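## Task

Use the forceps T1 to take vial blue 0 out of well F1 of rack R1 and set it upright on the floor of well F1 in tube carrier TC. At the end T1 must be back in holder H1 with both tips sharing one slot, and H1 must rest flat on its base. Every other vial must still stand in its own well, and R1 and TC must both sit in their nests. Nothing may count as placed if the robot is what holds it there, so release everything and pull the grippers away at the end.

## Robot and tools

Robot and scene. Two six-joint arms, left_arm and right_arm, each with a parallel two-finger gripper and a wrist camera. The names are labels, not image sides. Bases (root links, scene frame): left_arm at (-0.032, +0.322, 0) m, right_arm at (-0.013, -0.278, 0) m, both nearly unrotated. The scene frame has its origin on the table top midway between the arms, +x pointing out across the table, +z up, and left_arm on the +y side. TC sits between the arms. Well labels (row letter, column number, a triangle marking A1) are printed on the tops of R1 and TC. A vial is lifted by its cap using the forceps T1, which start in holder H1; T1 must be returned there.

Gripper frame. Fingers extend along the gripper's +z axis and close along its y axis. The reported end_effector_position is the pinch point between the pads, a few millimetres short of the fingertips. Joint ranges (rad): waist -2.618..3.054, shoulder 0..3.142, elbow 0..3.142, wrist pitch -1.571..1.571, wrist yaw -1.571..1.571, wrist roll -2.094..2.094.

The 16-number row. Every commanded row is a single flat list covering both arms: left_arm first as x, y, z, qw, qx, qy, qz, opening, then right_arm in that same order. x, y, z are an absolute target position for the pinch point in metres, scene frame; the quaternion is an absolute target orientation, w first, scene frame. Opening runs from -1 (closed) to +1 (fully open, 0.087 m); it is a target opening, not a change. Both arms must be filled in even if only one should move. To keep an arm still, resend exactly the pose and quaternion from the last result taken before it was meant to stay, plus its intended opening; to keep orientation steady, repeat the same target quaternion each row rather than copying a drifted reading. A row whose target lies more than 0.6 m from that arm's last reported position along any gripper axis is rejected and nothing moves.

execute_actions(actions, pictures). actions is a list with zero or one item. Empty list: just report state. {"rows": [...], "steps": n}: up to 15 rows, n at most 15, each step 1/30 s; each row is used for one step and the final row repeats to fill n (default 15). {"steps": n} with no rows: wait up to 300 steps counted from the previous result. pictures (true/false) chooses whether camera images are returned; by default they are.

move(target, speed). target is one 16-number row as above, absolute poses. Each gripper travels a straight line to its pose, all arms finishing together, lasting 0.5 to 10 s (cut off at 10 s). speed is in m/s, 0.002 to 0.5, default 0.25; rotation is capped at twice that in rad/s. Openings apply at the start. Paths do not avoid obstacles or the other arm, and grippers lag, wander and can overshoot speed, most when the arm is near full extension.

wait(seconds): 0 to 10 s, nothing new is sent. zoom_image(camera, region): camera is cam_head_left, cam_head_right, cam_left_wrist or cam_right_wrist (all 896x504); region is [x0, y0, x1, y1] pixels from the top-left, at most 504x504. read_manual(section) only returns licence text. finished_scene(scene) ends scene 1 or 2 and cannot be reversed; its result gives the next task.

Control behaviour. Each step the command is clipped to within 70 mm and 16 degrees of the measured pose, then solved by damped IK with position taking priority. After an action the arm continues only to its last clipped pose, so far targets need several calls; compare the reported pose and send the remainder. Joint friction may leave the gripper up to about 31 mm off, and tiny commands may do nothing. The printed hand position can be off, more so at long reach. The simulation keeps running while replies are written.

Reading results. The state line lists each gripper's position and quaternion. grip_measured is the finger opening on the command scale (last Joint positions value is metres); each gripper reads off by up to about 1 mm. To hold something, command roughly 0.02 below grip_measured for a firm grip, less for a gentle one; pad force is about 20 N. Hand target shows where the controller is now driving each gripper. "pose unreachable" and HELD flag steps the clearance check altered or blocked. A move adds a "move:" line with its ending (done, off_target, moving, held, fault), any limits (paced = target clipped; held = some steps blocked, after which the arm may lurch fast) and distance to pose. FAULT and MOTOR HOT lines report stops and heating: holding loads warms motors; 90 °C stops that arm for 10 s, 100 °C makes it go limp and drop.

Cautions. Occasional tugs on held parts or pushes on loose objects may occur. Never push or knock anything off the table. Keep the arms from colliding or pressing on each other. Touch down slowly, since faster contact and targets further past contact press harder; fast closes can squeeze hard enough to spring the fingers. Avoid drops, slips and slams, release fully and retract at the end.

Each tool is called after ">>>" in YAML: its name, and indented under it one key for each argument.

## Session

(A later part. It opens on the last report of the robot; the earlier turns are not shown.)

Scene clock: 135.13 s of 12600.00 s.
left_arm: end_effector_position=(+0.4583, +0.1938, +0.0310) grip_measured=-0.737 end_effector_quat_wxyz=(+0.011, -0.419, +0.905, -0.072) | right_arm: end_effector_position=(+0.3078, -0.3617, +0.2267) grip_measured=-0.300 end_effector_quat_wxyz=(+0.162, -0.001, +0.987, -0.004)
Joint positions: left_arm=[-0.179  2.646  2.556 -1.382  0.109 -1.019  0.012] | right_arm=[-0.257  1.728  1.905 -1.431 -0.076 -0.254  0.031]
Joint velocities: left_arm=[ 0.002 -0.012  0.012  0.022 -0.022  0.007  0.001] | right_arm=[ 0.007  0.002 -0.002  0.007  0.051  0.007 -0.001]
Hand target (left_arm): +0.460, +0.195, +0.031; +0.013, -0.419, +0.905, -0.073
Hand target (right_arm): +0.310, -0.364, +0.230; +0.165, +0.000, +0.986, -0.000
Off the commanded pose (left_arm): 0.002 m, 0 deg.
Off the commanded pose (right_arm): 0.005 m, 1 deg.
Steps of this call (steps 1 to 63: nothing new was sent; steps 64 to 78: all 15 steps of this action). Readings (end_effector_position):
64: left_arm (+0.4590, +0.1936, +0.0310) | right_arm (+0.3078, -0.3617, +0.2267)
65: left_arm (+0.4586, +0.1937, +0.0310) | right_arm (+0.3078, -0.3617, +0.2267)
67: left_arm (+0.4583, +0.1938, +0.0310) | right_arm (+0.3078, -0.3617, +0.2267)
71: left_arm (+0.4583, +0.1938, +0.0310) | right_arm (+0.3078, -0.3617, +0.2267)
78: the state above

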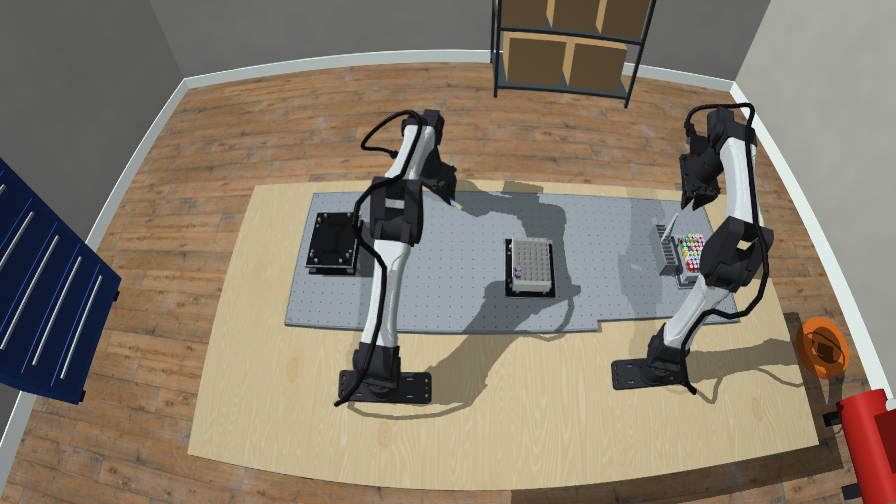

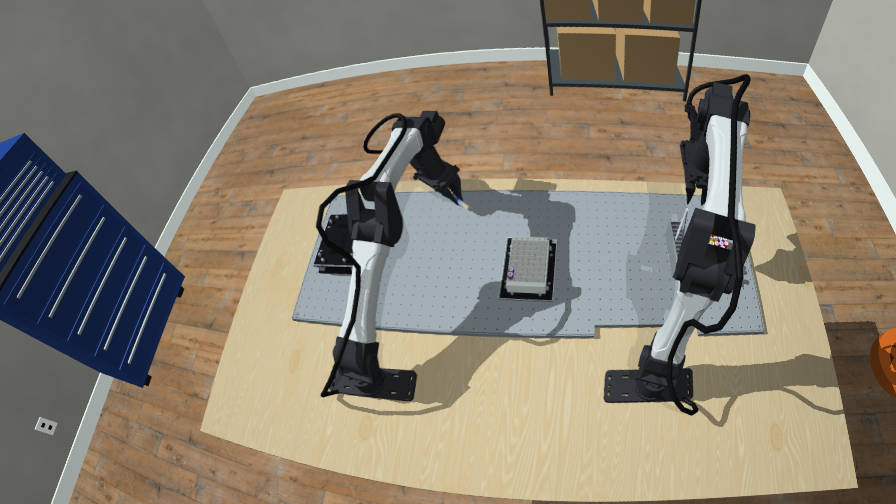

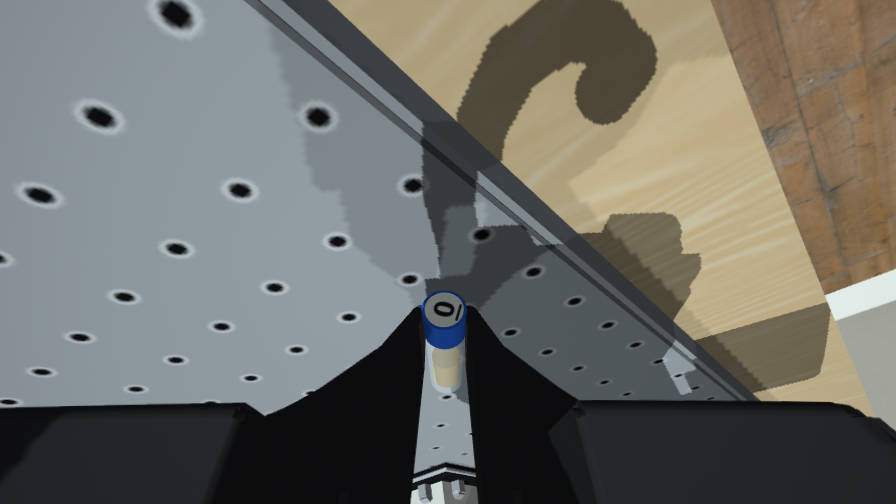

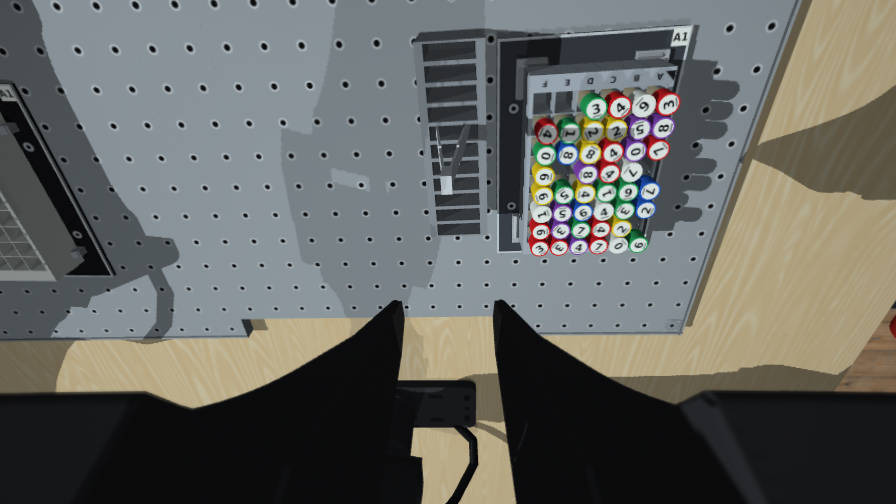

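>>> move:
  target: [0.43,0.195,0.08,0.013,-0.419,0.905,-0.073,-0.76,0.25,-0.25,0.28,0.3,0.1,0.93,0.2,1]
  speed: 0.06

>>> move:
  target: [0.31,0.04,0.14,0.65,0.247,0.679,-0.237,-0.76,0.31,-0.16,0.18,0.3,0.3,0.64,0.64,1]
  speed: 0.12

Scene clock: 142.17 s of 12600.00 s.
left_arm: end_effector_position=(+0.4345, +0.1932, +0.0751) grip_measured=-0.745 end_effector_quat_wxyz=(+0.013, -0.416, +0.906, -0.077) | right_arm: end_effector_position=(+0.2486, -0.2560, +0.2797) grip_measured=+0.995 end_effector_quat_wxyz=(+0.297, +0.106, +0.930, +0.190)
Joint positions: left_arm=[-0.185  2.478  2.414 -1.399  0.115 -1.02   0.011] | right_arm=[-0.21   1.252  1.552 -1.269 -0.424  0.144  0.087]
Joint velocities: left_arm=[-0.017 -0.007 -0.012 -0.051 -0.051 -0.007 -0.001] | right_arm=[ 0.012  0.012 -0.012  0.022 -0.037  0.081 -0.   ]
Hand target (left_arm): +0.430, +0.195, +0.080; +0.013, -0.419, +0.905, -0.073
Hand target (right_arm): +0.248, -0.250, +0.280; +0.302, +0.102, +0.927, +0.199
Off the commanded pose (left_arm): 0.007 m, 1 deg.
Off the commanded pose (right_arm): 0.006 m, 1 deg.
move: done

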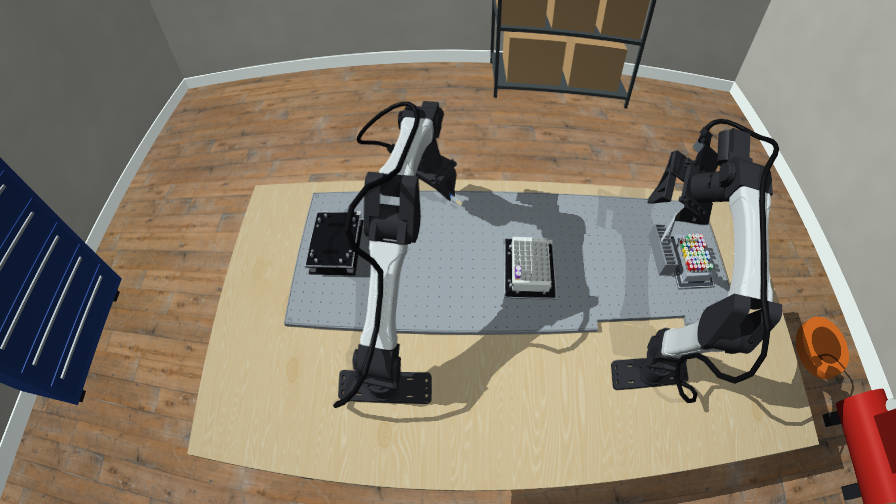

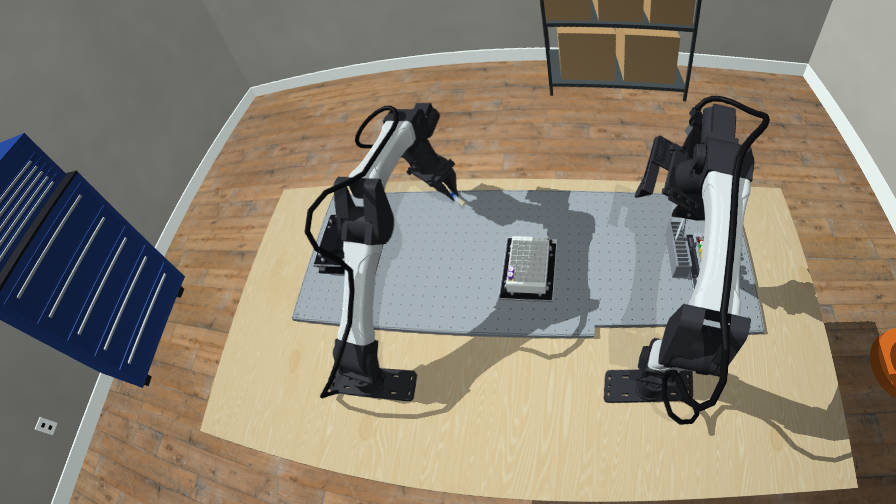

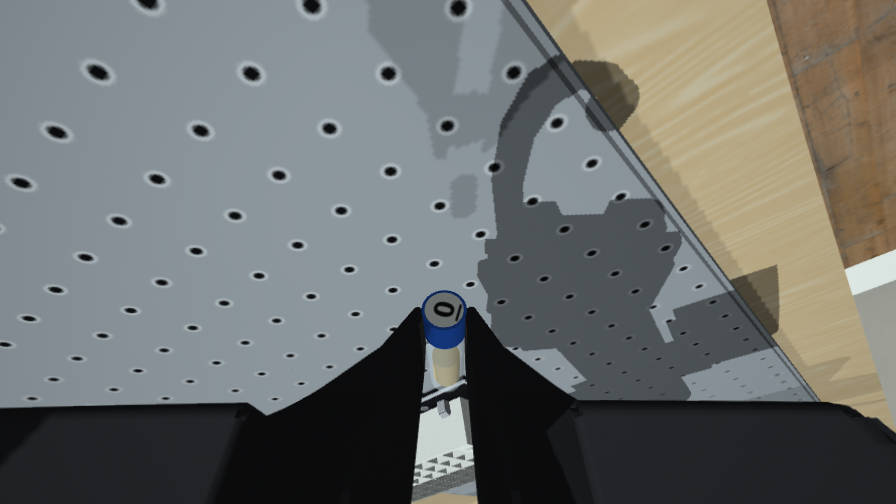

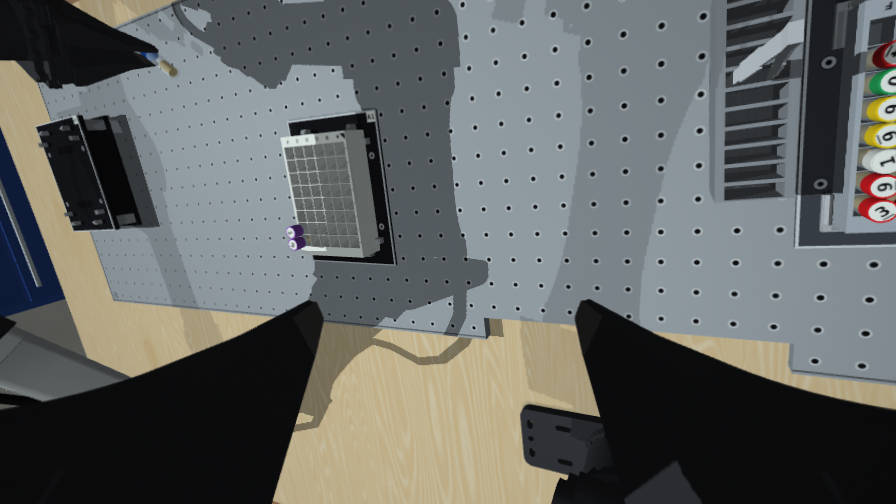

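Scene clock: 151.13 s of 12600.00 s.
left_arm: end_effector_position=(+0.3181, +0.0419, +0.1457) grip_measured=-0.745 end_effector_quat_wxyz=(+0.657, +0.233, +0.680, -0.228) | right_arm: end_effector_position=(+0.3124, -0.1605, +0.1902) grip_measured=+0.995 end_effector_quat_wxyz=(+0.313, +0.295, +0.634, +0.643)
Joint positions: left_arm=[-0.71   1.591  0.547  1.011 -0.014 -0.005  0.011] | right_arm=[-0.111  1.404  0.316  1.12  -0.8    1.577  0.087]
Joint velocities: left_arm=[-0.002 -0.002  0.002  0.051 -0.066 -0.022 -0.   ] | right_arm=[-0.007  0.007  0.002  0.066 -0.037  0.037  0.   ]
Hand target (left_arm): +0.312, +0.040, +0.138; +0.653, +0.241, +0.680, -0.231
Hand target (right_arm): +0.309, -0.158, +0.182; +0.304, +0.304, +0.634, +0.642
Off the commanded pose (left_arm): 0.010 m, 2 deg.
Off the commanded pose (right_arm): 0.010 m, 2 deg.
move: done

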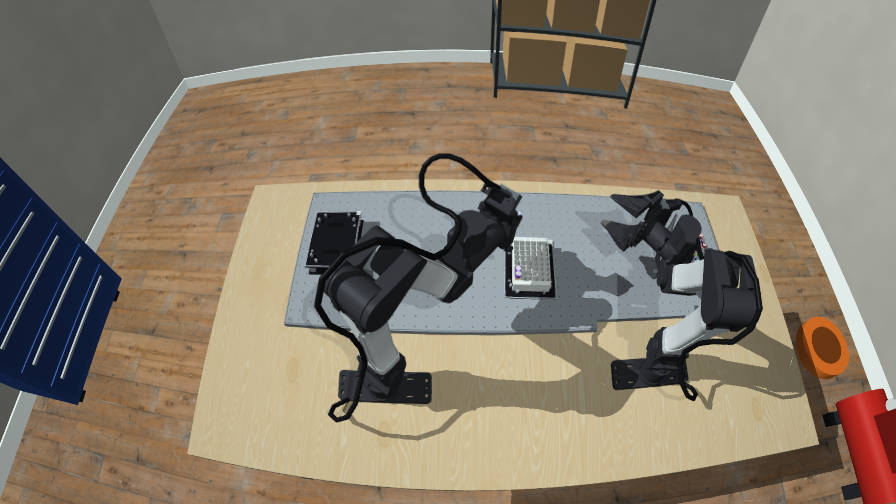

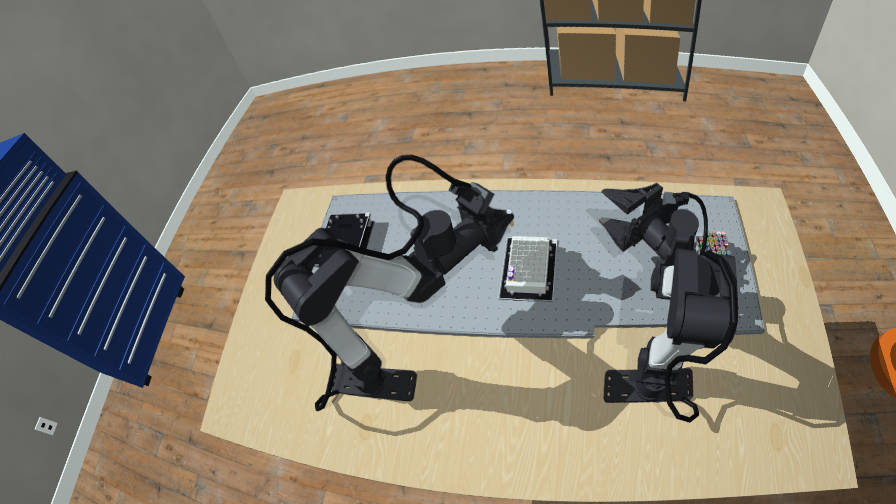

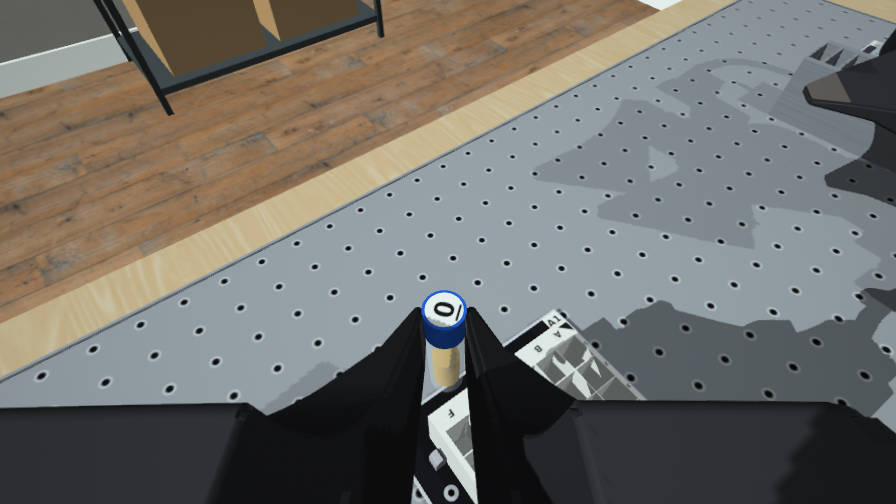

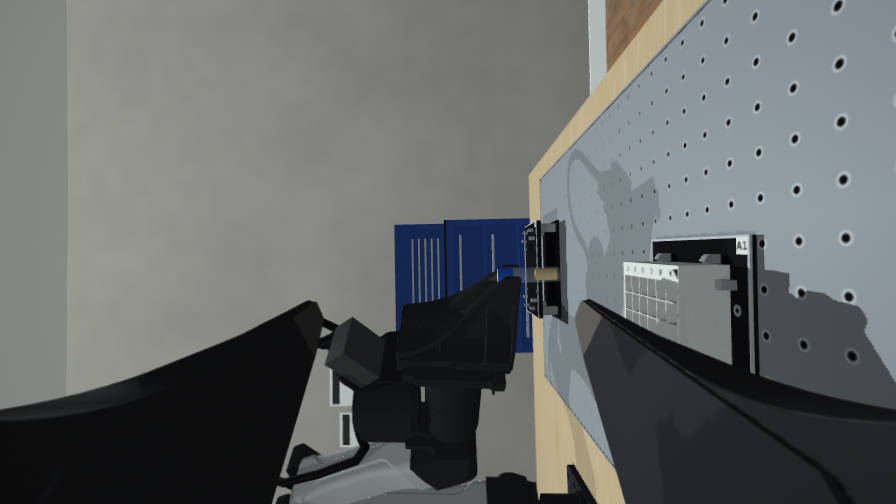

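>>> move:
  target: [0.306,0.03,0.106,0.65,0.247,0.679,-0.237,-0.76,0.3124,-0.1605,0.19,0.313,0.295,0.634,0.643,1]
  speed: 0.02

>>> zoom_image:
  camera: "cam_right_wrist"
  region: [520,230,700,340]

>>> zoom_image:
  camera: "cam_left_wrist"
  region: [370,320,530,480]

Scene clock: 154.47 s of 12600.00 s.
left_arm: end_effector_position=(+0.3118, +0.0291, +0.1108) grip_measured=-0.745 end_effector_quat_wxyz=(+0.649, +0.245, +0.680, -0.237) | right_arm: end_effector_position=(+0.3124, -0.1605, +0.1906) grip_measured=+0.995 end_effector_quat_wxyz=(+0.313, +0.295, +0.633, +0.643)
Joint positions: left_arm=[-0.741  1.741  0.516  1.181 -0.014 -0.005  0.011] | right_arm=[-0.111  1.405  0.316  1.123 -0.8    1.578  0.087]
Joint velocities: left_arm=[-0.017 -0.007 -0.022 -0.007 -0.139  0.037 -0.   ] | right_arm=[ 0.007 -0.012  0.007 -0.051  0.007  0.007 -0.001]
Hand target (left_arm): +0.306, +0.030, +0.106; +0.649, +0.247, +0.679, -0.237
Hand target (right_arm): +0.312, -0.161, +0.190; +0.313, +0.295, +0.634, +0.643
Off the commanded pose (left_arm): 0.008 m, 0 deg.
Off the commanded pose (right_arm): 0.001 m, 0 deg.
move: done

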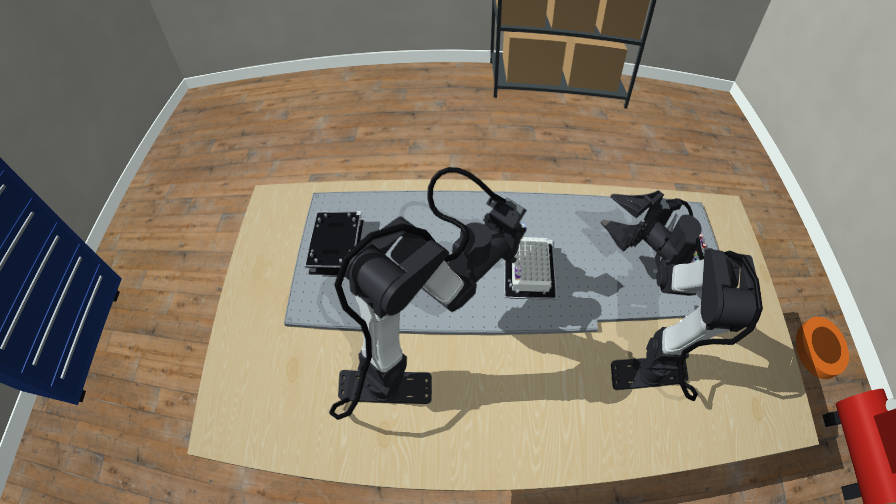

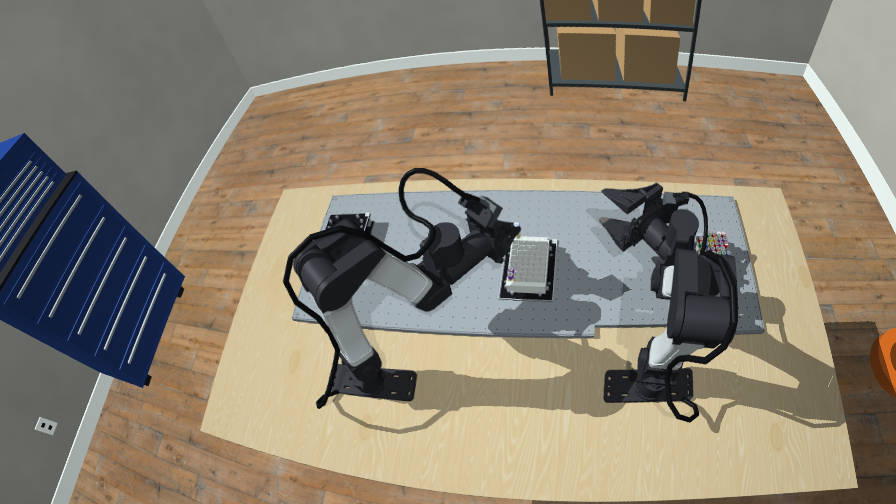

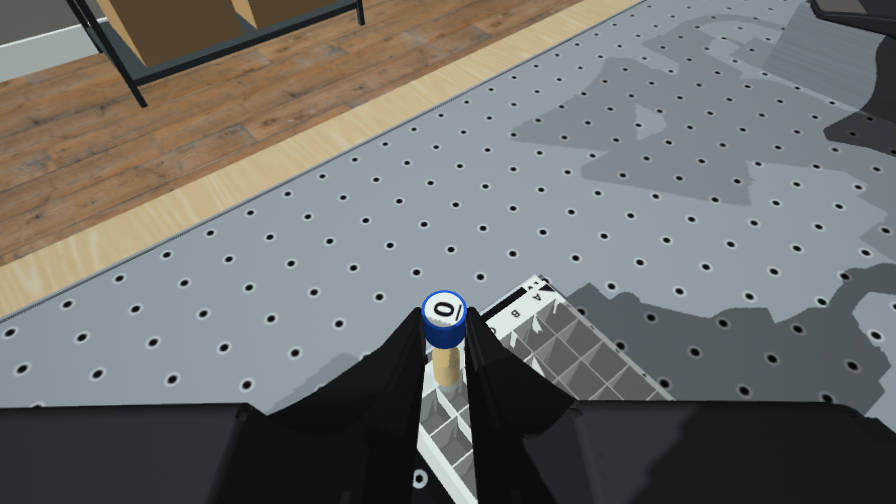

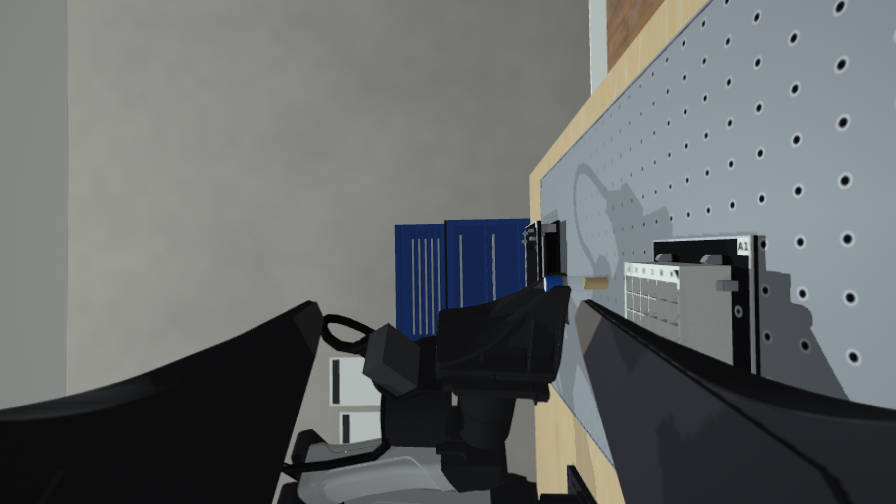

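Region (520, 230, 700, 340) of cam_right_wrist's 896x504 image, scaled by 2.800, with more detail than that image has.

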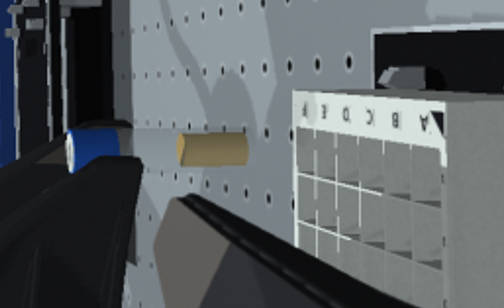

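Region (370, 320, 530, 480) of cam_left_wrist's 896x504 image, scaled by 3.150, with more detail than that image has.

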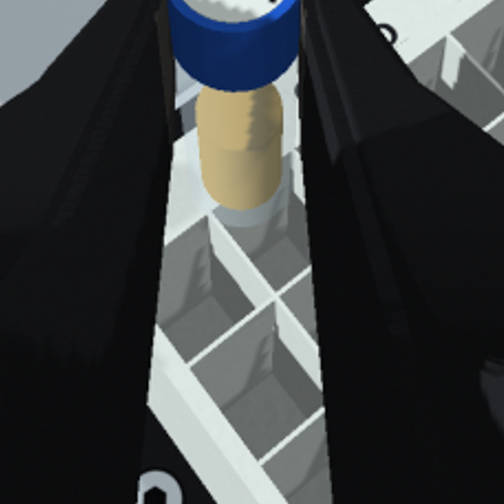

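>>> move:
  target: [0.309,0.0417,0.102,0.651,0.244,0.68,-0.234,-0.76,0.3124,-0.1605,0.19,0.313,0.295,0.634,0.643,1]
  speed: 0.008

>>> zoom_image:
  camera: "cam_right_wrist"
  region: [520,230,700,340]

>>> zoom_image:
  camera: "cam_left_wrist"
  region: [370,320,530,480]

Scene clock: 157.97 s of 12600.00 s.
left_arm: end_effector_position=(+0.3111, +0.0360, +0.1094) grip_measured=-0.745 end_effector_quat_wxyz=(+0.653, +0.242, +0.678, -0.237) | right_arm: end_effector_position=(+0.3124, -0.1605, +0.1906) grip_measured=+0.995 end_effector_quat_wxyz=(+0.313, +0.295, +0.633, +0.643)
Joint positions: left_arm=[-0.726  1.741  0.49   1.215 -0.003 -0.005  0.011] | right_arm=[-0.111  1.405  0.316  1.123 -0.8    1.578  0.087]
Joint velocities: left_arm=[ 0.007 -0.007 -0.012 -0.007 -0.037  0.037 -0.   ] | right_arm=[ 0.007  0.002 -0.017  0.051  0.051  0.007 -0.   ]
Hand target (left_arm): +0.309, +0.042, +0.102; +0.651, +0.244, +0.680, -0.234
Hand target (right_arm): +0.312, -0.161, +0.190; +0.313, +0.295, +0.634, +0.643
Off the commanded pose (left_arm): 0.010 m, 0 deg.
Off the commanded pose (right_arm): 0.001 m, 0 deg.
move: done

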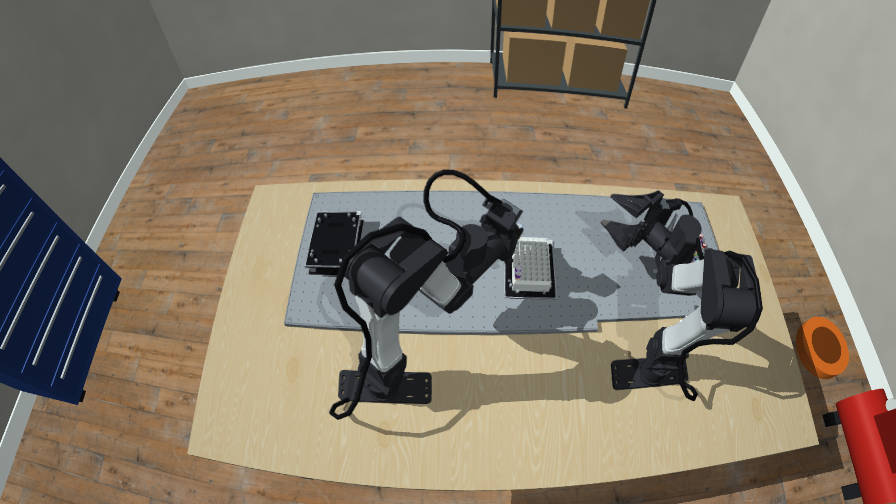

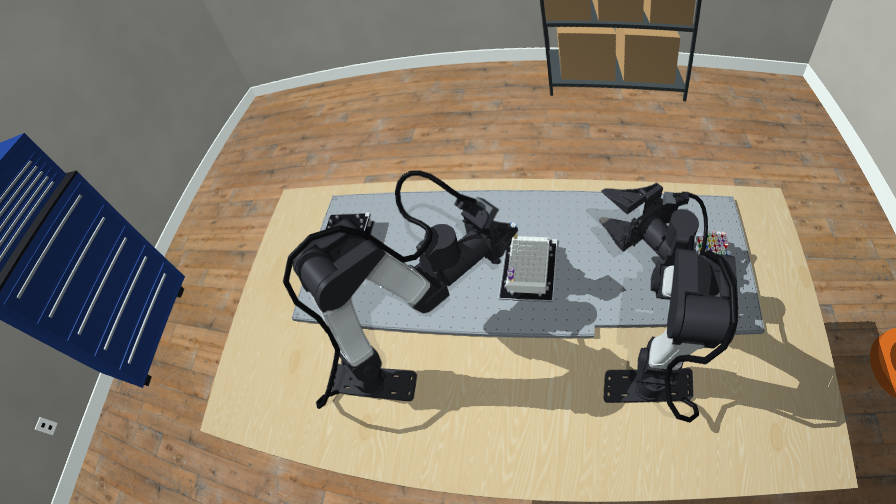

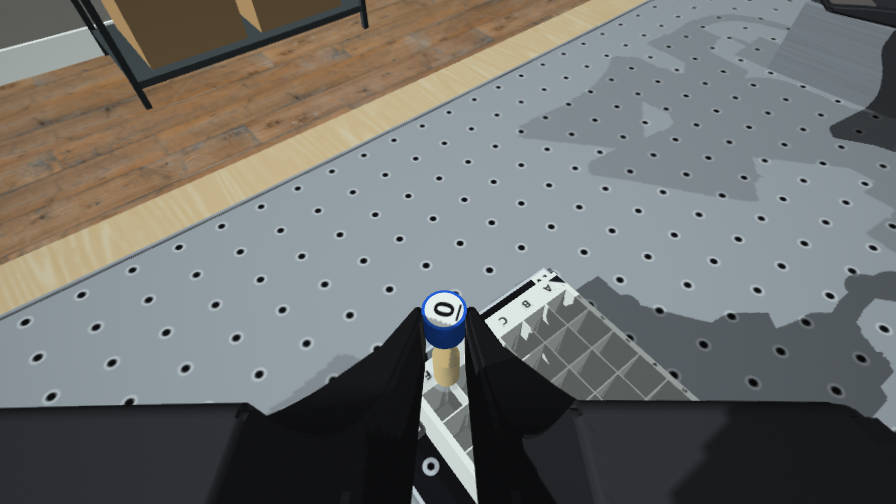

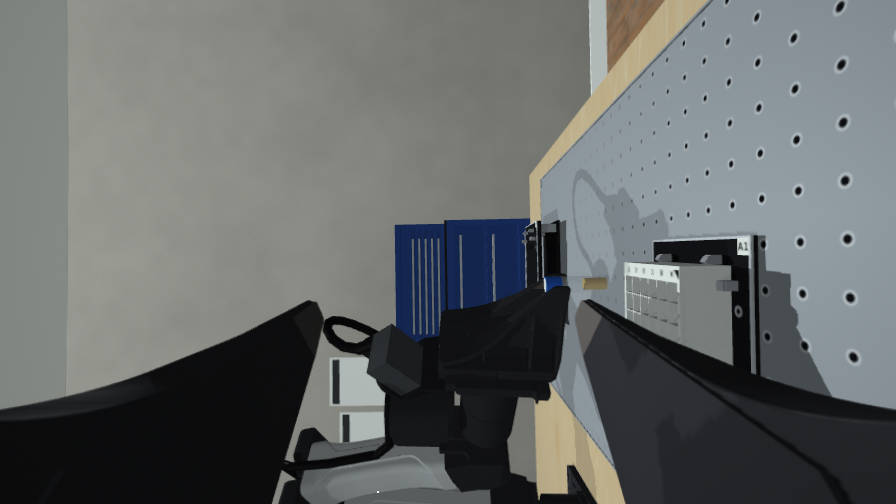

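Region (520, 230, 700, 340) of cam_right_wrist's 896x504 image, scaled by 2.800, with more detail than that image has.

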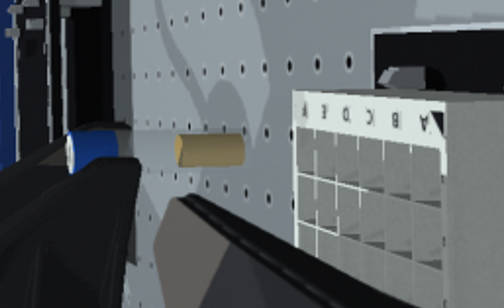

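Region (370, 320, 530, 480) of cam_left_wrist's 896x504 image, scaled by 3.150, with more detail than that image has.

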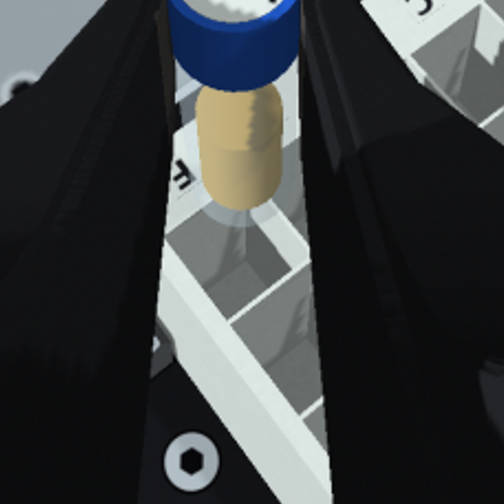

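Well aligned. Descend.

>>> move:
  target: [0.309,0.041,0.091,0.645,0.246,0.686,-0.232,-0.76,0.3124,-0.1605,0.19,0.313,0.295,0.634,0.643,1]
  speed: 0.006

>>> zoom_image:
  camera: "cam_right_wrist"
  region: [520,230,700,340]

>>> zoom_image:
  camera: "cam_left_wrist"
  region: [370,320,530,480]

Scene clock: 162.50 s of 12600.00 s.
left_arm: end_effector_position=(+0.3116, +0.0355, +0.0973) grip_measured=-0.745 end_effector_quat_wxyz=(+0.646, +0.245, +0.684, -0.234) | right_arm: end_effector_position=(+0.3124, -0.1605, +0.1906) grip_measured=+0.995 end_effector_quat_wxyz=(+0.313, +0.295, +0.633, +0.643)
Joint positions: left_arm=[-0.726  1.781  0.49   1.235 -0.003 -0.005  0.011] | right_arm=[-0.111  1.405  0.316  1.123 -0.8    1.578  0.087]
Joint velocities: left_arm=[-0.002  0.007  0.012  0.022 -0.066 -0.051  0.   ] | right_arm=[-0.007  0.007 -0.012 -0.051 -0.037 -0.095  0.   ]
Hand target (left_arm): +0.309, +0.041, +0.091; +0.644, +0.246, +0.686, -0.232
Hand target (right_arm): +0.312, -0.161, +0.190; +0.313, +0.295, +0.634, +0.643
Off the commanded pose (left_arm): 0.009 m, 0 deg.
Off the commanded pose (right_arm): 0.001 m, 0 deg.
move: done

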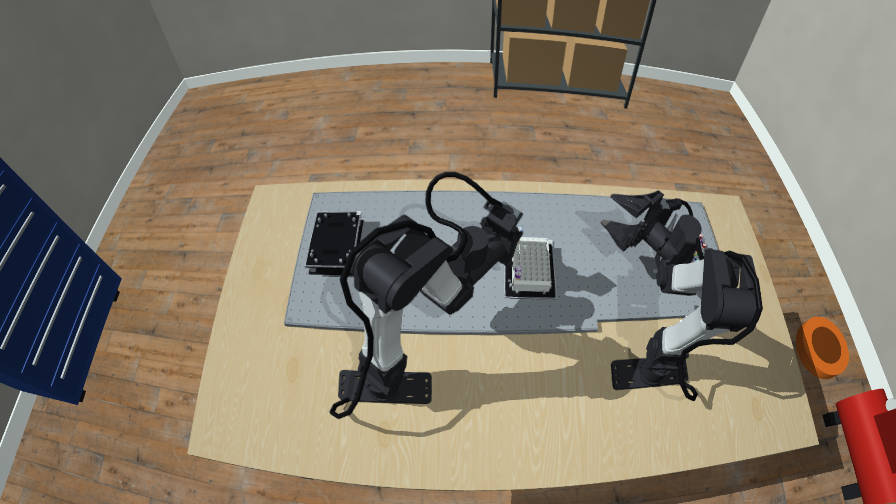

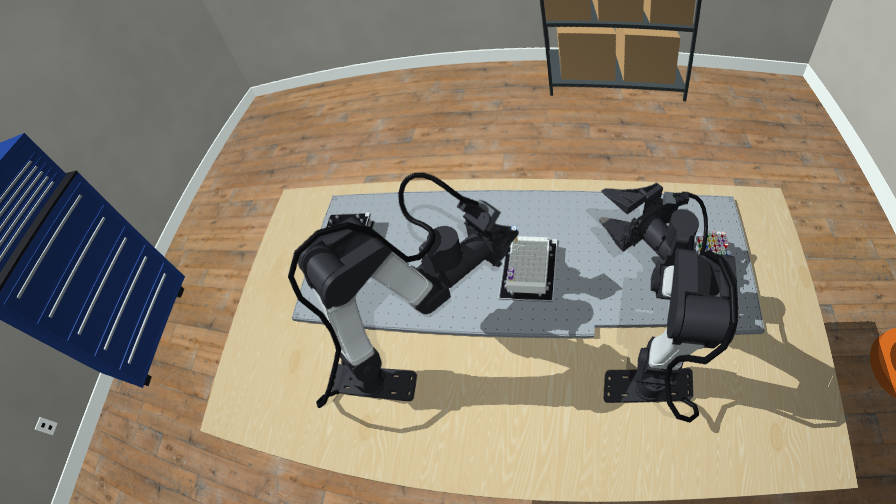

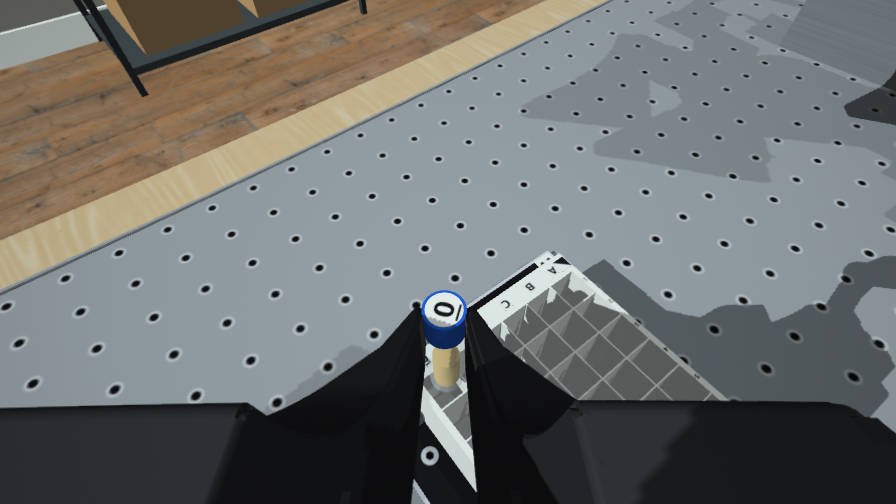

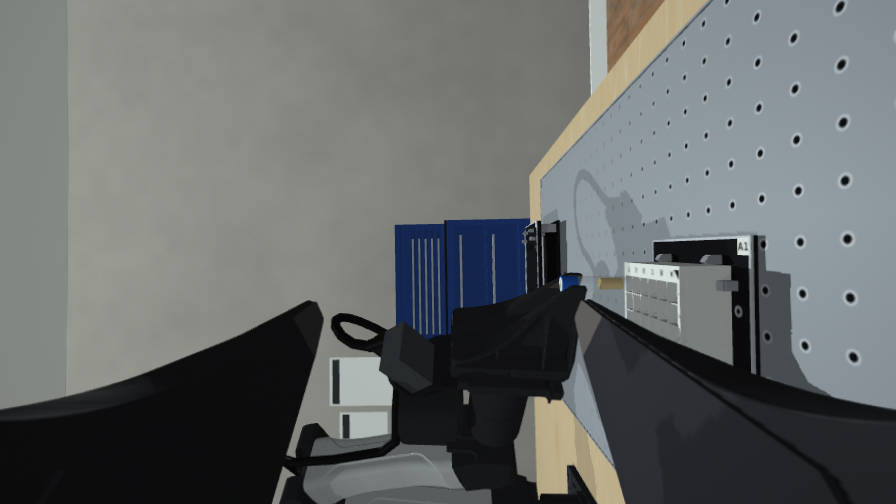

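Region (520, 230, 700, 340) of cam_right_wrist's 896x504 image, scaled by 2.800, with more detail than that image has.

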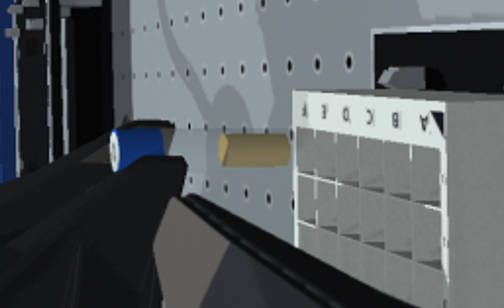

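Region (370, 320, 530, 480) of cam_left_wrist's 896x504 image, scaled by 3.150, with more detail than that image has.

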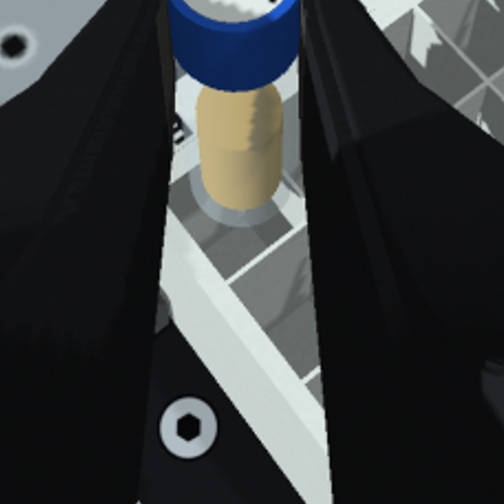

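Slightly out; bias 1 mm inward while descending.

>>> move:
  target: [0.3075,0.042,0.081,0.642,0.247,0.689,-0.231,-0.76,0.3124,-0.1605,0.19,0.313,0.295,0.634,0.643,1]
  speed: 0.005

>>> zoom_image:
  camera: "cam_right_wrist"
  region: [520,230,700,340]

Scene clock: 169.13 s of 12600.00 s.
left_arm: end_effector_position=(+0.3129, +0.0344, +0.0925) grip_measured=-0.745 end_effector_quat_wxyz=(+0.648, +0.244, +0.682, -0.235) | right_arm: end_effector_position=(+0.3124, -0.1605, +0.1906) grip_measured=+0.995 end_effector_quat_wxyz=(+0.313, +0.295, +0.633, +0.643)
Joint positions: left_arm=[-0.726  1.818  0.49   1.28  -0.003 -0.005  0.011] | right_arm=[-0.111  1.405  0.316  1.123 -0.8    1.578  0.087]
Joint velocities: left_arm=[ 0.012  0.017 -0.007 -0.022  0.022  0.037 -0.   ] | right_arm=[-0.007 -0.022  0.007 -0.051 -0.022  0.022 -0.002]
Hand target (left_arm): +0.308, +0.042, +0.081; +0.641, +0.247, +0.689, -0.231
Hand target (right_arm): +0.312, -0.161, +0.190; +0.313, +0.295, +0.634, +0.643
Off the commanded pose (left_arm): 0.015 m, 1 deg.
Off the commanded pose (right_arm): 0.001 m, 0 deg.
move: off_target (left_arm)

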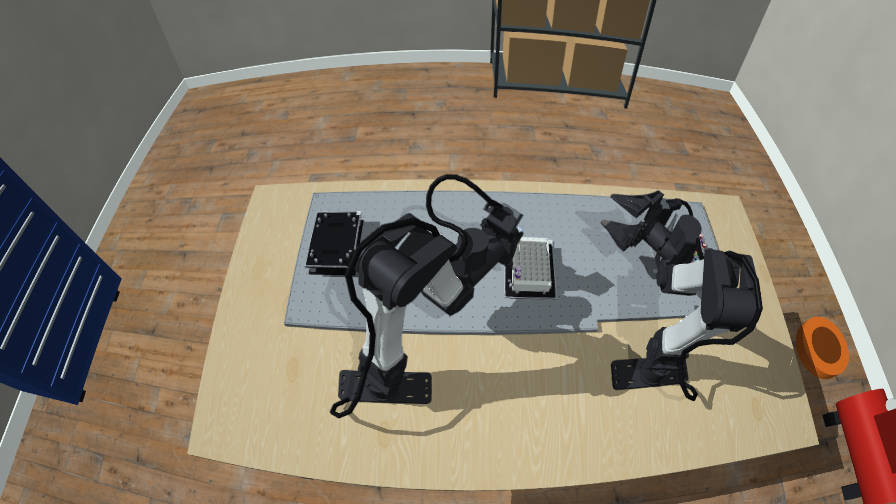

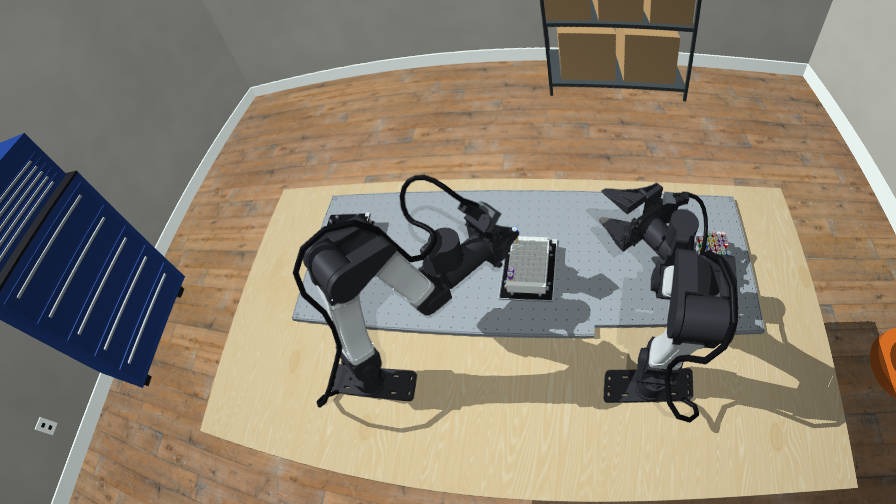

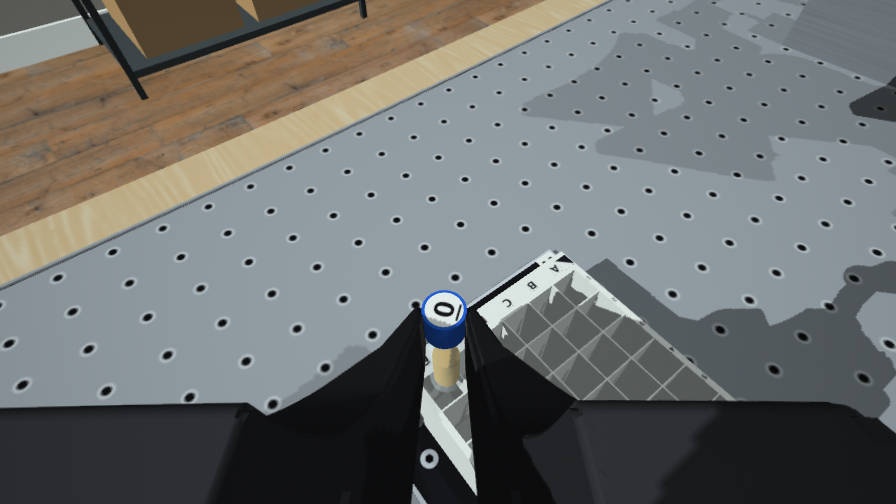

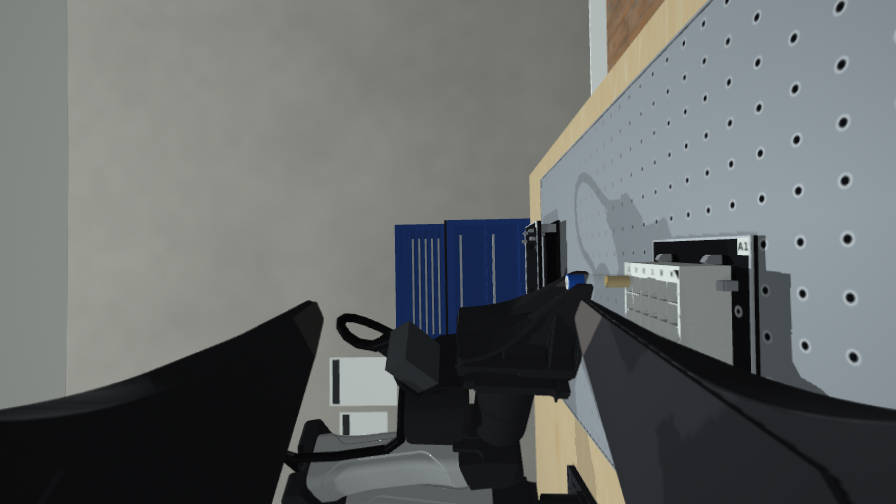

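Region (520, 230, 700, 340) of cam_right_wrist's 896x504 image, scaled by 2.800, with more detail than that image has.

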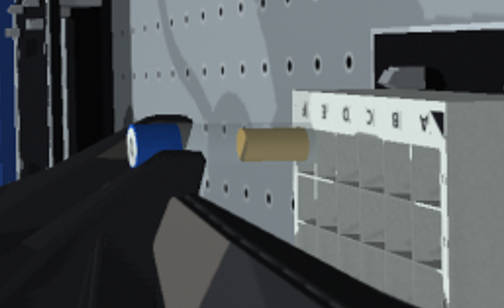

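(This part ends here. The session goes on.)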